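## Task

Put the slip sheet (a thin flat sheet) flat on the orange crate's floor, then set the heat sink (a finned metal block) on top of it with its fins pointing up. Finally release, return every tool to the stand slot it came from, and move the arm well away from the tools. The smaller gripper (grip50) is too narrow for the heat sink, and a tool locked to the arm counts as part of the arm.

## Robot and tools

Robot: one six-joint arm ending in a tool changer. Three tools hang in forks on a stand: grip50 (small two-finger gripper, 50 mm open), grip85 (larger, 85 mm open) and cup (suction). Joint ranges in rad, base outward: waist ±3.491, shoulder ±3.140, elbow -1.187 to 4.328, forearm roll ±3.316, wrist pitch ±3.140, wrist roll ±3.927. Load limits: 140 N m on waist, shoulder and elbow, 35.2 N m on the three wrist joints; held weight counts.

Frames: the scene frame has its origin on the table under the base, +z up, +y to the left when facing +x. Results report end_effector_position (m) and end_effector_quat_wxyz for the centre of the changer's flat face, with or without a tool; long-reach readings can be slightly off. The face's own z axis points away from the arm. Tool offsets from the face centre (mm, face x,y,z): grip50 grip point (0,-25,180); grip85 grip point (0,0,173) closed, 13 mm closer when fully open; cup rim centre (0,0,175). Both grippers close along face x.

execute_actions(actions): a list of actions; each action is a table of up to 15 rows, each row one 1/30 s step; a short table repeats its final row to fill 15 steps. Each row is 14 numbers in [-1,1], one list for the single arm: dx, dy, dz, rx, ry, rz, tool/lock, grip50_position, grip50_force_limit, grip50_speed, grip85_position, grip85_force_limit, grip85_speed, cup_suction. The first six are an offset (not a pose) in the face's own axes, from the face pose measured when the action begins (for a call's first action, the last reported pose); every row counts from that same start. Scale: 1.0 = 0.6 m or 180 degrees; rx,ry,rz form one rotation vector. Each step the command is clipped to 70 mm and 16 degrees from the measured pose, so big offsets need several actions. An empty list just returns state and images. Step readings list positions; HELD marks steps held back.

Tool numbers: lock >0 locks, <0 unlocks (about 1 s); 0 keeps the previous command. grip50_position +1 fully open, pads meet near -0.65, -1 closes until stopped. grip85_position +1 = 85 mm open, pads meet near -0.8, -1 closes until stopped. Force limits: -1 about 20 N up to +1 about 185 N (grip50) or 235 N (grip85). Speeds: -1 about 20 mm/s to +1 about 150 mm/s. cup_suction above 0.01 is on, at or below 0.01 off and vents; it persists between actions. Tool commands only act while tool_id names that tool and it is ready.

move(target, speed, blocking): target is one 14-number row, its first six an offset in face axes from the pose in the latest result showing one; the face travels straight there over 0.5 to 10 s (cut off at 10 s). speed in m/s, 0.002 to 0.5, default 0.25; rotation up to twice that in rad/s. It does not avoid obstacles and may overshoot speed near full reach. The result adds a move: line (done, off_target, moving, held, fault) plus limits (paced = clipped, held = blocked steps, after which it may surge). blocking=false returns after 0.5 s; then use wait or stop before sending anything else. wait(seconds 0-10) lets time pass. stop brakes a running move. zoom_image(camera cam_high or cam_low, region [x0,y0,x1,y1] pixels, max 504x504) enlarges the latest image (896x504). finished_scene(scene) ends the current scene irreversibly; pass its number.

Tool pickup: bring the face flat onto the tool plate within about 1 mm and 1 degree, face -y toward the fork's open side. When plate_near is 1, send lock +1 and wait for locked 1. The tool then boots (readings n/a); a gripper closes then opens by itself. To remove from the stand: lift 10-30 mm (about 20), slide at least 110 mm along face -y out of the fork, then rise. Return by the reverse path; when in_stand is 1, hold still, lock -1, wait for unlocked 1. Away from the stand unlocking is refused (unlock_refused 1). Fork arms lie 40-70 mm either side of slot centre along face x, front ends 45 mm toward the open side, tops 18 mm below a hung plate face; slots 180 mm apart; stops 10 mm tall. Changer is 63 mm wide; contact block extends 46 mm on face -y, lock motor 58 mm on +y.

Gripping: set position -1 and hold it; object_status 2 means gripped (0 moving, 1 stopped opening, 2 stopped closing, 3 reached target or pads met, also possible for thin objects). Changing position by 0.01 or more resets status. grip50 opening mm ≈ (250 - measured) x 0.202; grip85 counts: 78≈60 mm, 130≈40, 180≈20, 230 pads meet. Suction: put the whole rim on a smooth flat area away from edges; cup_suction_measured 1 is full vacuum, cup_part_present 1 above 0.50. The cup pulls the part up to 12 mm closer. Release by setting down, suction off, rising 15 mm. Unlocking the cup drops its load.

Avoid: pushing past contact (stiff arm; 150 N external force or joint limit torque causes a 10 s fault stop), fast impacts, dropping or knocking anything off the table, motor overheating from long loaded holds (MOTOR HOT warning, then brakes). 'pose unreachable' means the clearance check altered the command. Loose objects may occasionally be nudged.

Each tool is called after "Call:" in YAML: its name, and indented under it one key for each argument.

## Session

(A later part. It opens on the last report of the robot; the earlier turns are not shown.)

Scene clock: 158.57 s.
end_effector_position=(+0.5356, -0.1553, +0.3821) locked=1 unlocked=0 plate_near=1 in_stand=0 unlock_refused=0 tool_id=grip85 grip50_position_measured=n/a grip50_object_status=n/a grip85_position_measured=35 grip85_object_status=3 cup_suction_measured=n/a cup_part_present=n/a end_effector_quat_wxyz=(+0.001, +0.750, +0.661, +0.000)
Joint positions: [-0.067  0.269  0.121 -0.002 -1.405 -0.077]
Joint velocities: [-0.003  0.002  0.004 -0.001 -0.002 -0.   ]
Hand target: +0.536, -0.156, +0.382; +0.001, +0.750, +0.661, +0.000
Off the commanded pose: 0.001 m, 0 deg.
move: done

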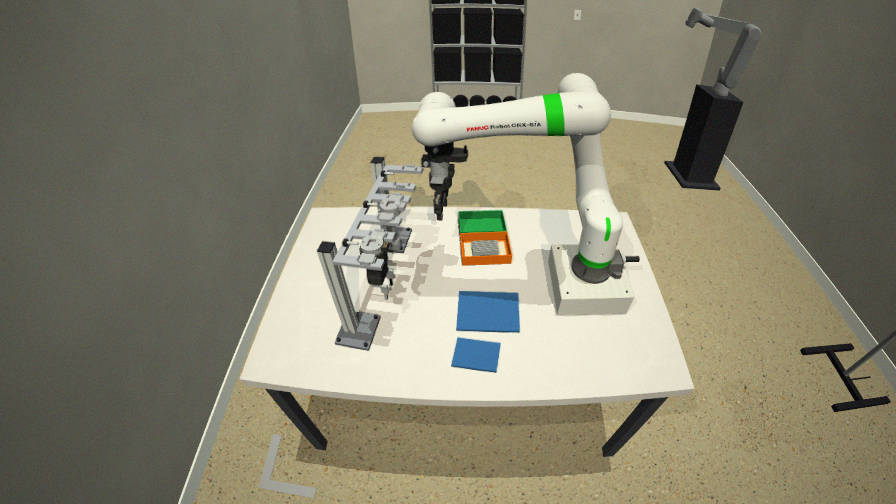

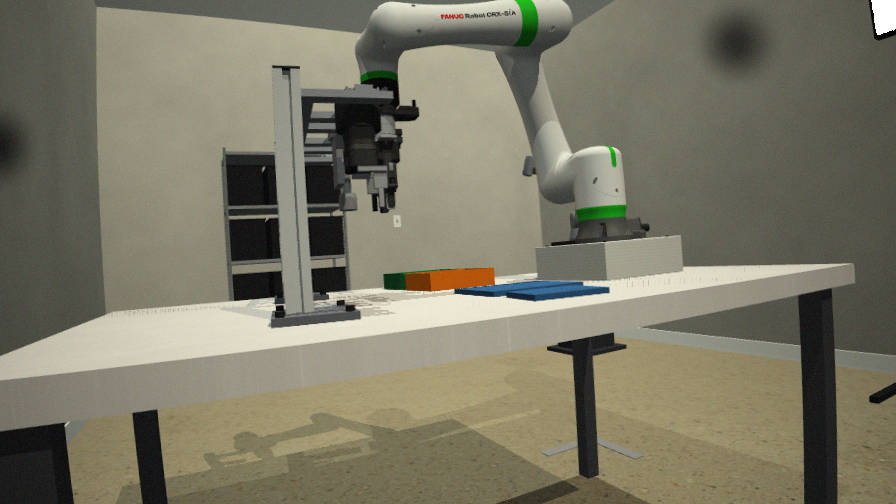

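Call:
move:
  target: [0.0003,0.19973,-0.0002,0,0,-0.0008,0,0,0,0,1,-0.4,-0.5,0]
  speed: 0.15

Scene clock: 161.10 s.
end_effector_position=(+0.6545, -0.1704, +0.3822) locked=1 unlocked=0 plate_near=1 in_stand=0 unlock_refused=0 tool_id=grip85 grip50_position_measured=n/a grip50_object_status=n/a grip85_position_measured=3 grip85_object_status=3 cup_suction_measured=n/a cup_part_present=n/a end_effector_quat_wxyz=(+0.001, +0.749, +0.662, +0.000)
Joint positions: [-0.081  0.583  0.563 -0.002 -1.534 -0.06 ]
Joint velocities: [-0.001  0.002  0.003 -0.001 -0.003  0.   ]
Hand target: +0.655, -0.170, +0.382; +0.001, +0.749, +0.662, +0.000
Off the commanded pose: 0.000 m, 0 deg.
move: done

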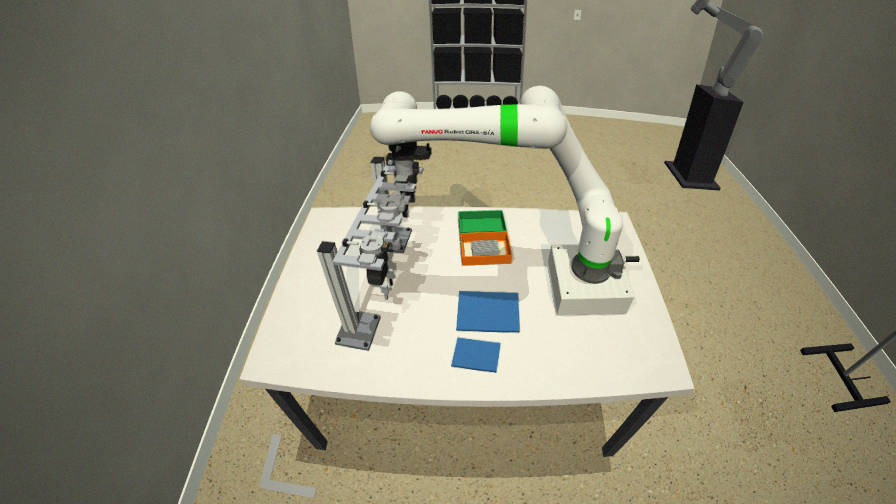

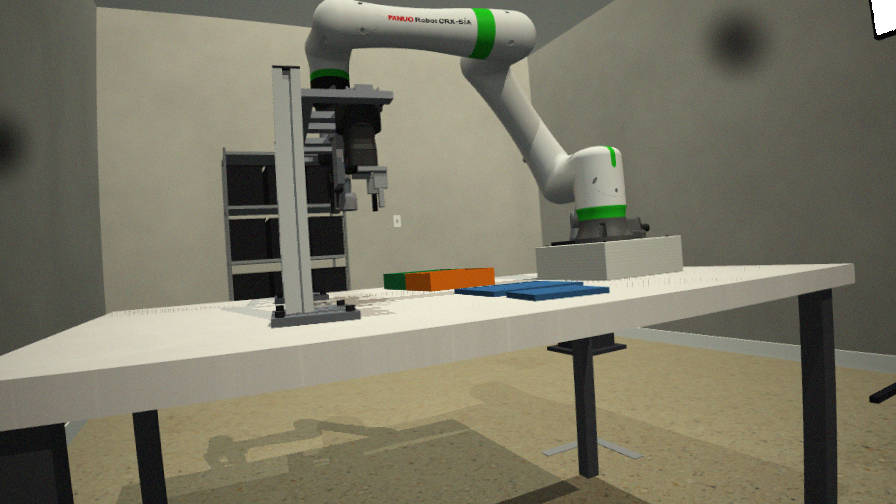

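Call:
execute_actions:
  actions: []

Scene clock: 163.83 s.
end_effector_position=(+0.6545, -0.1704, +0.3821) locked=1 unlocked=0 plate_near=1 in_stand=0 unlock_refused=0 tool_id=grip85 grip50_position_measured=n/a grip50_object_status=n/a grip85_position_measured=3 grip85_object_status=3 cup_suction_measured=n/a cup_part_present=n/a end_effector_quat_wxyz=(+0.001, +0.749, +0.662, +0.000)
Joint positions: [-0.081  0.583  0.563 -0.002 -1.534 -0.06 ]
Joint velocities: [-0.001 -0.    -0.     0.002  0.001  0.   ]
Hand target: +0.655, -0.170, +0.382; +0.001, +0.749, +0.662, +0.000
Off the commanded pose: 0.000 m, 0 deg.

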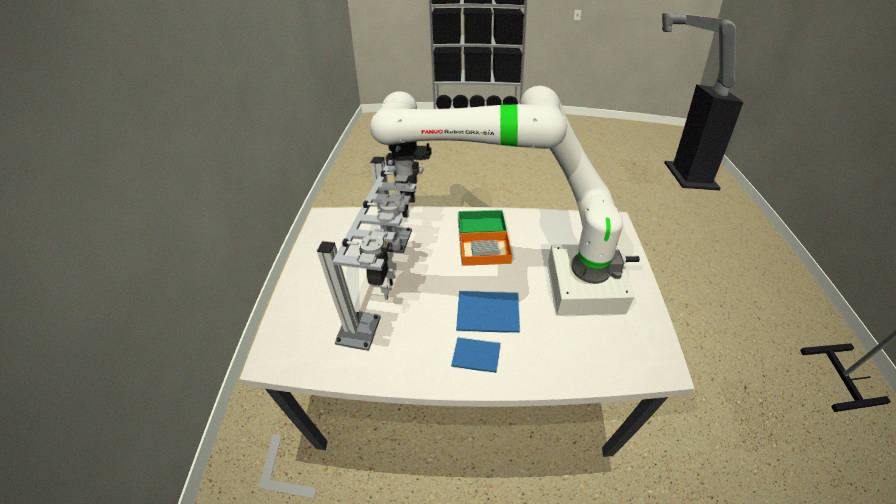

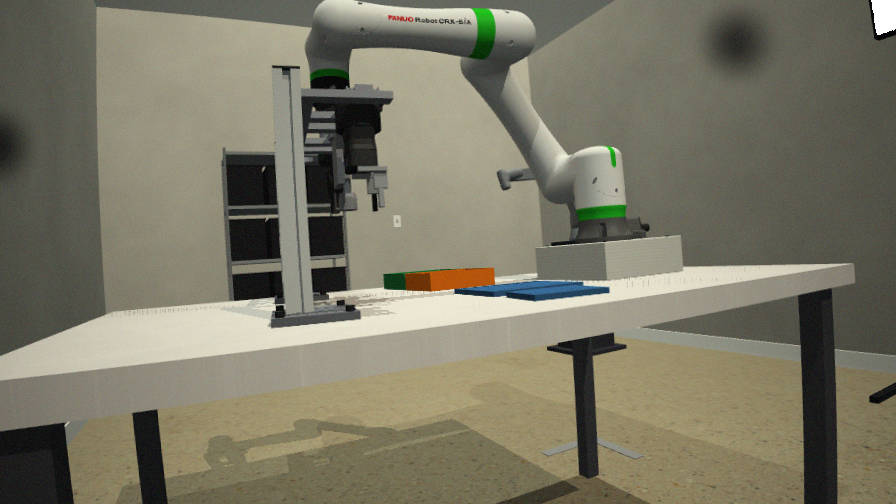

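Call:
execute_actions:
  actions:
    - [[0,0,0.0010,0,0,0,0,0,0,0,1,0,0,0],[0,0,0.0025,0,0,0,0,0,0,0,1,0,0,0],[0,0,0.0045,0,0,0,0,0,0,0,1,0,0,0],[0,0,0.0067,0,0,0,0,0,0,0,1,0,0,0],[0,0,0.0090,0,0,0,0,0,0,0,1,0,0,0],[0,0,0.0112,0,0,0,0,0,0,0,1,0,0,0],[0,0,0.0133,0,0,0,0,0,0,0,1,0,0,0],[0,0,0.0151,0,0,0,0,0,0,0,1,0,0,0],[0,0,0.0166,0,0,0,0,0,0,0,1,0,0,0],[0,0,0.0178,0,0,0,0,0,0,0,1,0,0,0],[0,0,0.0186,0,0,0,0,0,0,0,1,0,0,0],[0,0,0.0190,0,0,0,0,0,0,0,1,0,0,0],[0,0,0.0192,0,0,0,0,0,0,0,1,0,0,0]]

Scene clock: 166.17 s.
end_effector_position=(+0.6545, -0.1704, +0.3709) locked=1 unlocked=0 plate_near=1 in_stand=0 unlock_refused=0 tool_id=grip85 grip50_position_measured=n/a grip50_object_status=n/a grip85_position_measured=3 grip85_object_status=3 cup_suction_measured=n/a cup_part_present=n/a end_effector_quat_wxyz=(+0.001, +0.749, +0.662, +0.000)
Joint positions: [-0.081  0.585  0.539 -0.002 -1.508 -0.06 ]
Joint velocities: [ 0.    -0.    -0.01  -0.001  0.011  0.   ]
Hand target: +0.654, -0.170, +0.371; +0.001, +0.749, +0.662, +0.000
Off the commanded pose: 0.000 m, 0 deg.
Step readings (end_effector_position):
0: (+0.6545, -0.1704, +0.3821)
1: (+0.6545, -0.1704, +0.3821)
2: (+0.6545, -0.1704, +0.3821)
4: (+0.6544, -0.1704, +0.3810)
8: (+0.6545, -0.1704, +0.3761)
15: end_effector_position above

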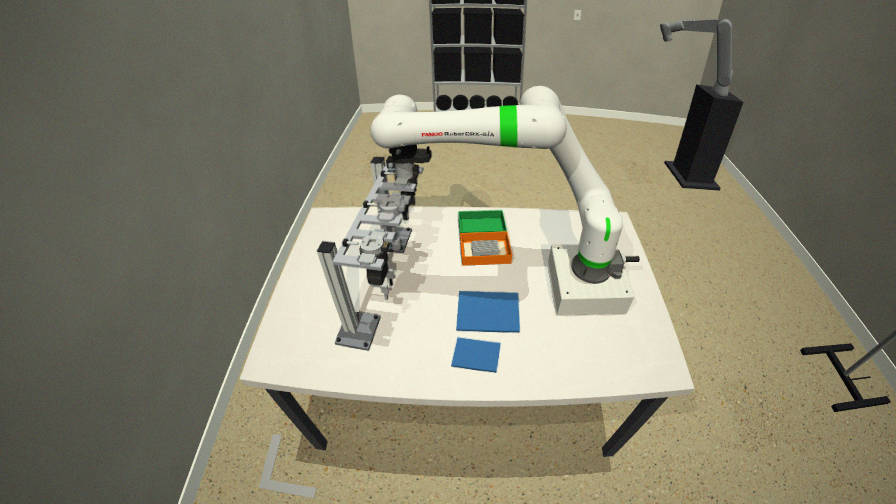

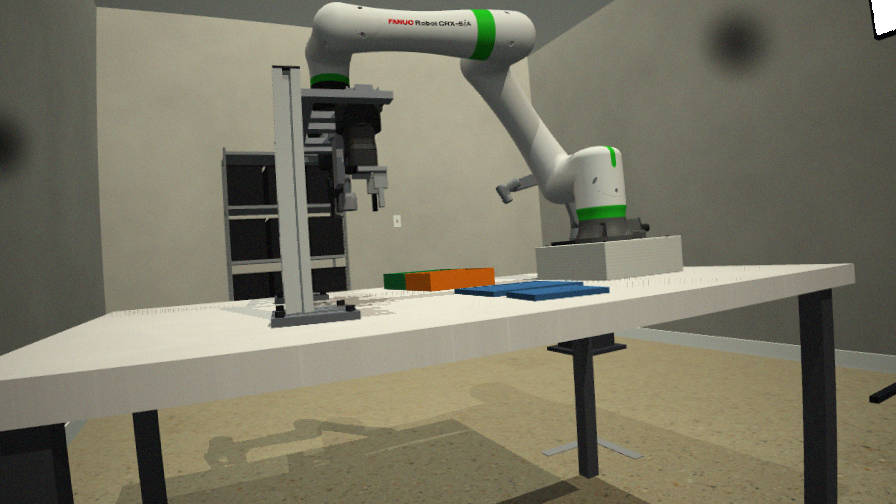

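Call:
execute_actions:
  actions:
    - [[0,0,0.0012,0,0,0,0,0,0,0,1,0,0,0],[0,0,0.0024,0,0,0,0,0,0,0,1,0,0,0],[0,0,0.0040,0,0,0,0,0,0,0,1,0,0,0],[0,0,0.0057,0,0,0,0,0,0,0,1,0,0,0],[0,0,0.0074,0,0,0,0,0,0,0,1,0,0,0],[0,0,0.0090,0,0,0,0,0,0,0,1,0,0,0],[0,0,0.0104,0,0,0,0,0,0,0,1,0,0,0],[0,0,0.0116,0,0,0,0,0,0,0,1,0,0,0],[0,0,0.0126,0,0,0,0,0,0,0,1,0,0,0],[0,0,0.0134,0,0,0,0,0,0,0,1,0,0,0],[0,0,0.0139,0,0,0,0,0,0,0,1,0,0,0],[0,0,0.0142,0,0,0,0,0,0,0,1,0,0,0]]

Scene clock: 168.37 s.
end_effector_position=(+0.6545, -0.1705, +0.3625) locked=1 unlocked=0 plate_near=1 in_stand=1 unlock_refused=0 tool_id=grip85 grip50_position_measured=n/a grip50_object_status=n/a grip85_position_measured=3 grip85_object_status=3 cup_suction_measured=n/a cup_part_present=n/a end_effector_quat_wxyz=(+0.001, +0.749, +0.662, +0.000)
Joint positions: [-0.081  0.586  0.523 -0.002 -1.49  -0.06 ]
Joint velocities: [ 0.    -0.    -0.004  0.001  0.006  0.   ]
Hand target: +0.654, -0.170, +0.362; +0.001, +0.749, +0.662, +0.000
Off the commanded pose: 0.000 m, 0 deg.
Step readings (end_effector_position):
0: (+0.6545, -0.1704, +0.3706)
1: (+0.6545, -0.1704, +0.3706)
2: (+0.6545, -0.1704, +0.3704)
4: (+0.6545, -0.1704, +0.3694)
8: (+0.6545, -0.1705, +0.3659)
15: end_effector_position above

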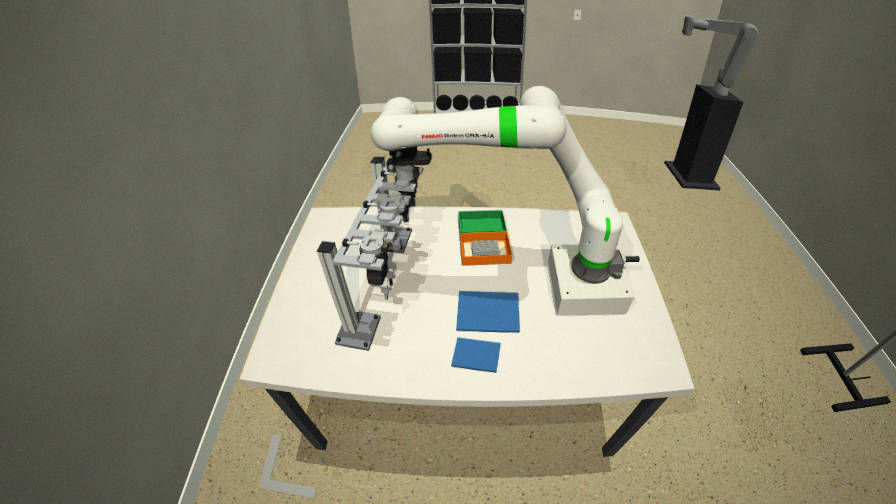

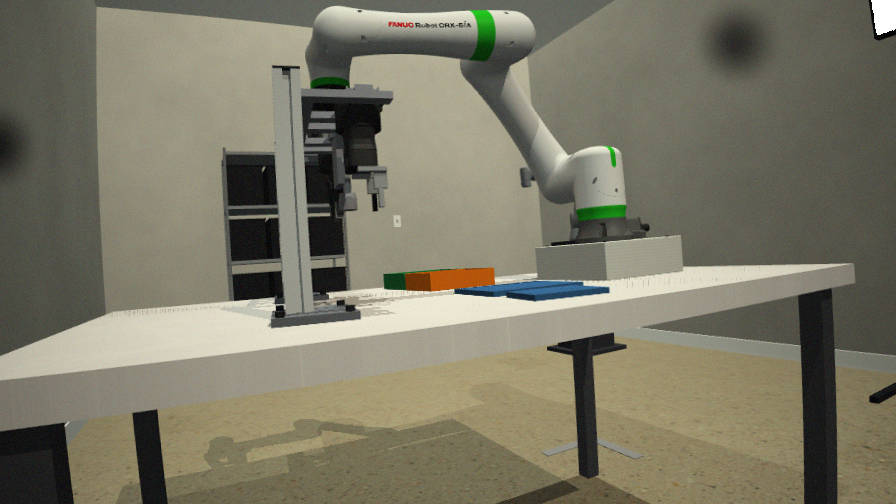

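In stand. Unlocking.

Call:
execute_actions:
  actions:
    - [[0,0,0.0002,0,0,0,-1,0,0,0,1,0,0,0]]

Scene clock: 169.30 s.
end_effector_position=(+0.6544, -0.1705, +0.3623) locked=0 unlocked=0 plate_near=1 in_stand=1 unlock_refused=0 tool_id=none grip50_position_measured=n/a grip50_object_status=n/a grip85_position_measured=n/a grip85_object_status=n/a cup_suction_measured=n/a cup_part_present=n/a end_effector_quat_wxyz=(+0.001, +0.749, +0.662, +0.000)
Joint positions: [-0.081  0.587  0.522 -0.002 -1.489 -0.06 ]
Joint velocities: [-0.    -0.    -0.    -0.001  0.002  0.   ]
Hand target: +0.654, -0.170, +0.362; +0.001, +0.749, +0.662, +0.000
Off the commanded pose: 0.000 m, 0 deg.
Step readings (end_effector_position):
0: (+0.6545, -0.1705, +0.3624)
1: (+0.6545, -0.1704, +0.3622)
2: (+0.6545, -0.1704, +0.3621)
4: (+0.6545, -0.1704, +0.3621)
8: (+0.6545, -0.1705, +0.3621)
15: end_effector_position above

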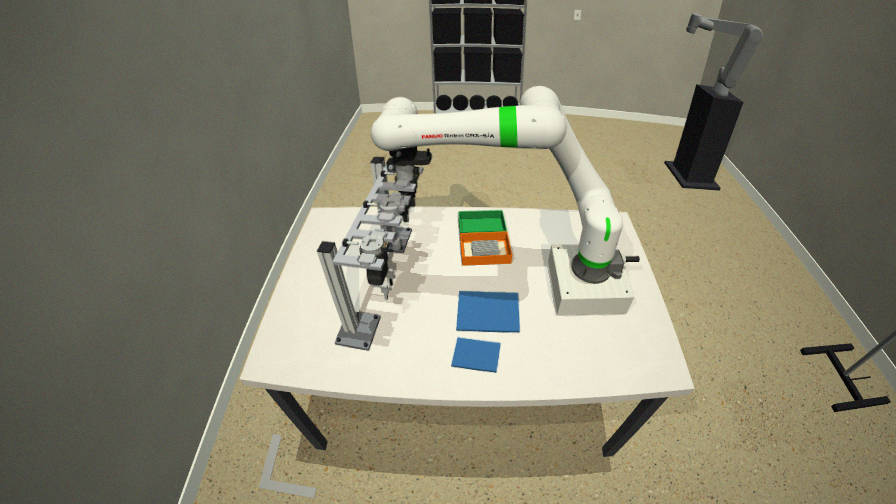

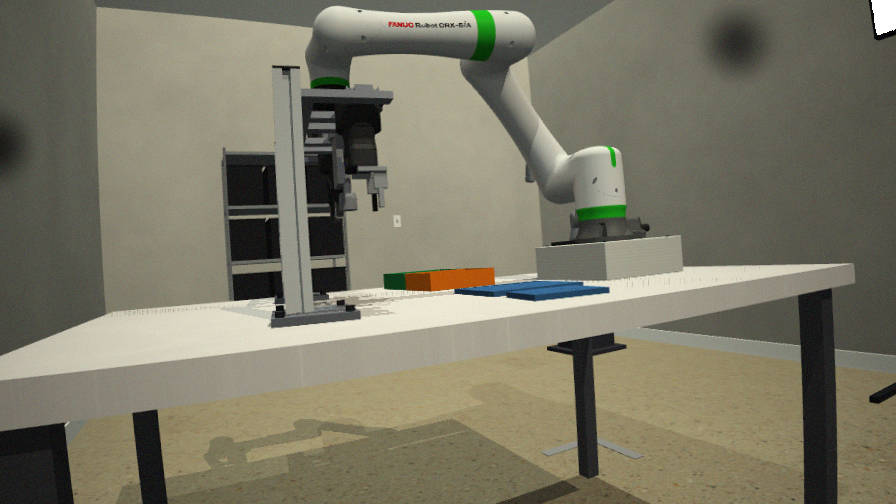

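Call:
zoom_image:
  camera: "cam_high"
  region: [450, 200, 530, 275]

Call:
execute_actions:
  actions: []

Region (450, 200, 530, 275) of cam_high's 896x504 image, scaled by 6.300, with more detail than that image has; it fills the top 472 rows of this view, and the rest is white.

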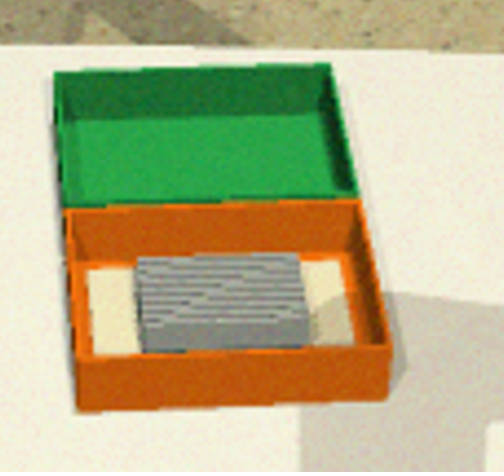

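Scene clock: 169.80 s.
end_effector_position=(+0.6545, -0.1705, +0.3624) locked=0 unlocked=1 plate_near=1 in_stand=1 unlock_refused=0 tool_id=none grip50_position_measured=n/a grip50_object_status=n/a grip85_position_measured=n/a grip85_object_status=n/a cup_suction_measured=n/a cup_part_present=n/a end_effector_quat_wxyz=(+0.001, +0.749, +0.662, +0.000)
Joint positions: [-0.081  0.587  0.522 -0.002 -1.489 -0.06 ]
Joint velocities: [ 0.    -0.     0.001 -0.     0.    -0.   ]
Hand target: +0.654, -0.170, +0.362; +0.001, +0.749, +0.662, +0.000
Off the commanded pose: 0.000 m, 0 deg.

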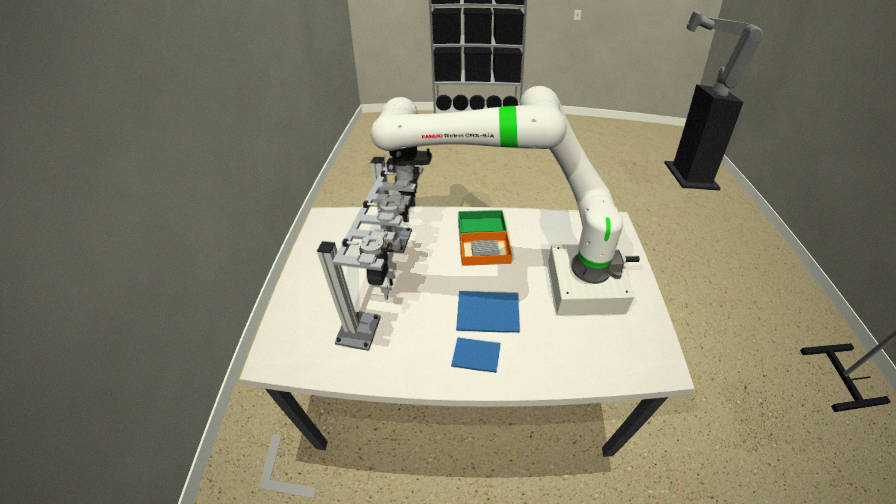

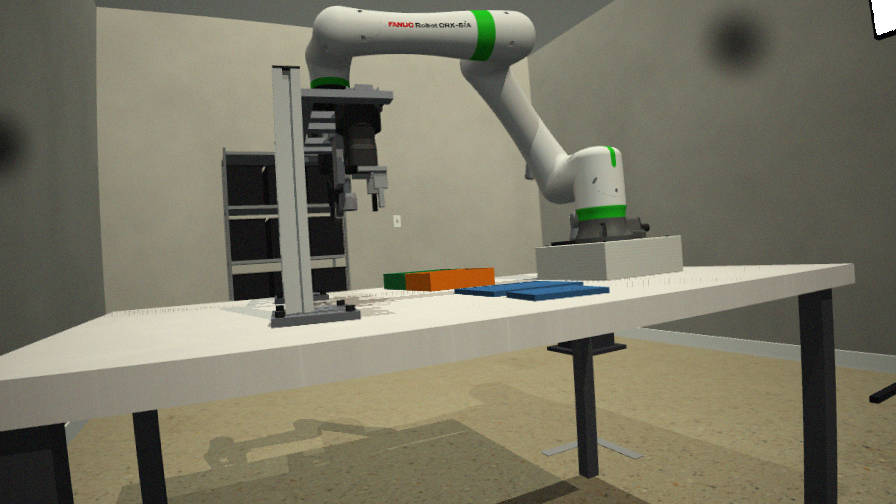

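Unlocked. Rising straight off the plate.

Call:
execute_actions:
  actions:
    - [[0,0,-0.001,0,0,0,0,0,0,0,1,0,0,0],[0,0,-0.003,0,0,0,0,0,0,0,1,0,0,0],[0,0,-0.006,0,0,0,0,0,0,0,1,0,0,0],[0,0,-0.010,0,0,0,0,0,0,0,1,0,0,0],[0,0,-0.0145,0,0,0,0,0,0,0,1,0,0,0],[0,0,-0.019,0,0,0,0,0,0,0,1,0,0,0],[0,0,-0.0235,0,0,0,0,0,0,0,1,0,0,0],[0,0,-0.028,0,0,0,0,0,0,0,1,0,0,0],[0,0,-0.032,0,0,0,0,0,0,0,1,0,0,0],[0,0,-0.035,0,0,0,0,0,0,0,1,0,0,0],[0,0,-0.0375,0,0,0,0,0,0,0,1,0,0,0],[0,0,-0.039,0,0,0,0,0,0,0,1,0,0,0],[0,0,-0.040,0,0,0,0,0,0,0,1,0,0,0]]

Scene clock: 171.93 s.
end_effector_position=(+0.6545, -0.1704, +0.3856) locked=0 unlocked=1 plate_near=0 in_stand=0 unlock_refused=0 tool_id=none grip50_position_measured=n/a grip50_object_status=n/a grip85_position_measured=n/a grip85_object_status=n/a cup_suction_measured=n/a cup_part_present=n/a end_effector_quat_wxyz=(+0.001, +0.749, +0.662, +0.000)
Joint positions: [-0.081  0.583  0.571 -0.002 -1.541 -0.06 ]
Joint velocities: [-0.     0.     0.037  0.001 -0.039  0.   ]
Hand target: +0.654, -0.170, +0.386; +0.001, +0.750, +0.662, +0.000
Off the commanded pose: 0.001 m, 0 deg.
Step readings (end_effector_position):
0: (+0.6545, -0.1705, +0.3624)
1: (+0.6545, -0.1705, +0.3624)
2: (+0.6546, -0.1705, +0.3626)
4: (+0.6546, -0.1705, +0.3643)
8: (+0.6545, -0.1704, +0.3724)
15: end_effector_position above

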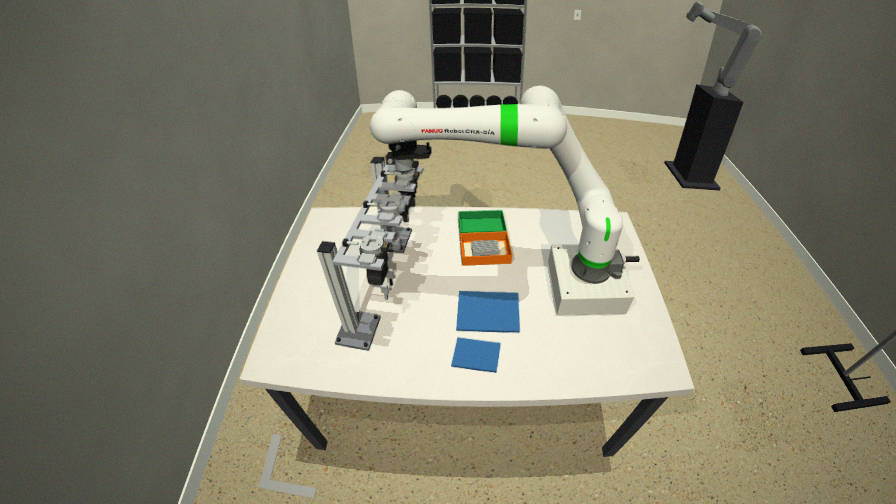

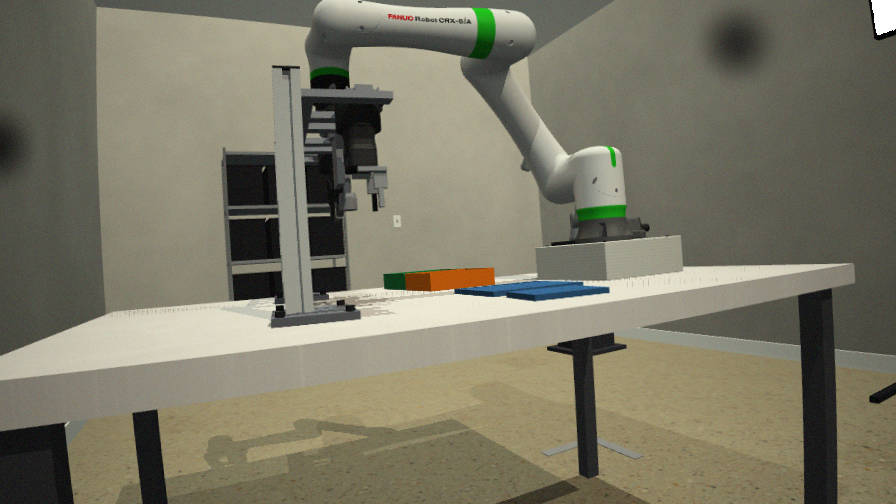

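Call:
move:
  target: [0,-0.42,-0.16,0,0,0,0,0,0,0,1,0,0,0]
  speed: 0.3

Scene clock: 173.90 s.
end_effector_position=(+0.4046, -0.1388, +0.4816) locked=0 unlocked=1 plate_near=0 in_stand=0 unlock_refused=0 tool_id=none grip50_position_measured=n/a grip50_object_status=n/a grip85_position_measured=n/a grip85_object_status=n/a cup_suction_measured=n/a cup_part_present=n/a end_effector_quat_wxyz=(+0.001, +0.749, +0.662, +0.000)
Joint positions: [-0.043 -0.077 -0.029 -0.001 -1.601 -0.099]
Joint velocities: [-0.001 -0.002  0.001  0.    -0.001 -0.   ]
Hand target: +0.405, -0.139, +0.482; +0.001, +0.749, +0.662, +0.000
Off the commanded pose: 0.001 m, 0 deg.
move: done

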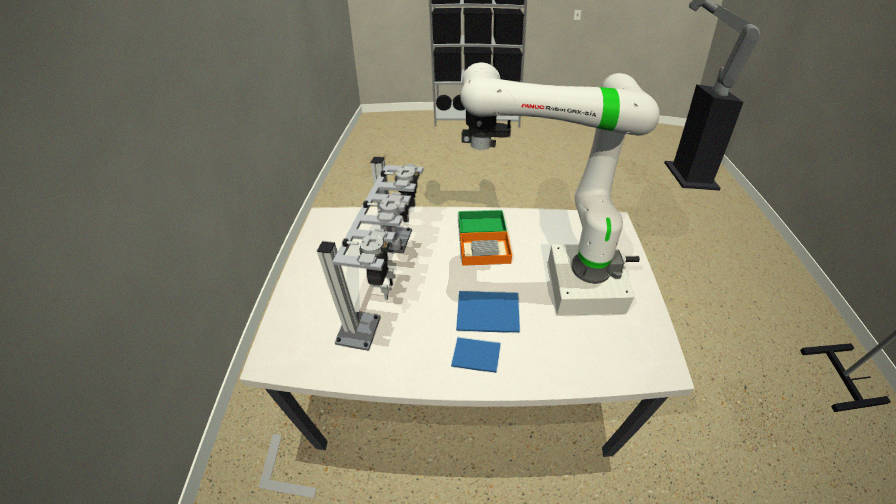

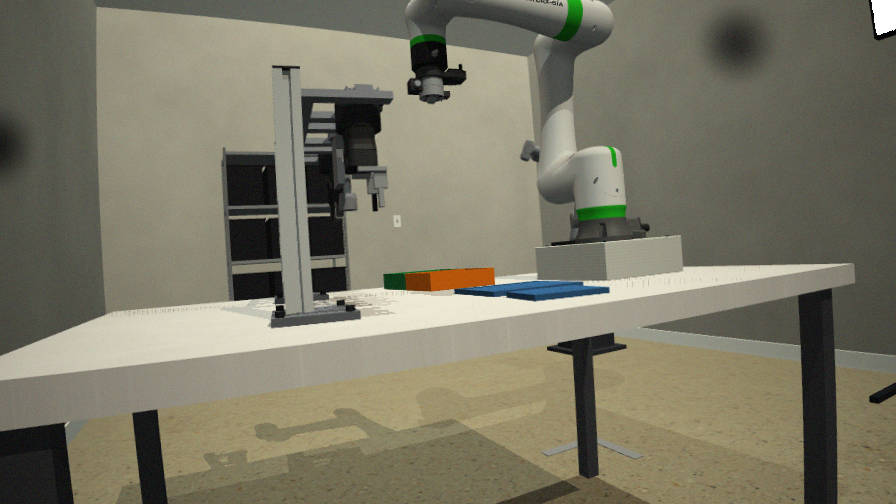

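Call:
zoom_image:
  camera: "cam_high"
  region: [320, 150, 530, 300]

Region (320, 150, 530, 300) of cam_high's 896x504 image, scaled by 2.400, with more detail than that image has; it fills the top 360 rows of this view, and the rest is white.

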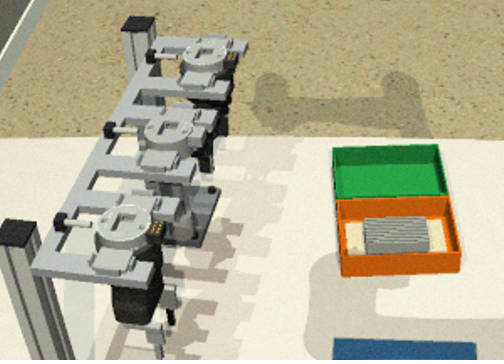

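All three tools are hanging in their slots, the sheet and heat sink are in place in the orange crate, and the arm is clear.

Call:
finished_scene:
  scene: 2

The scene is finished: the task was done.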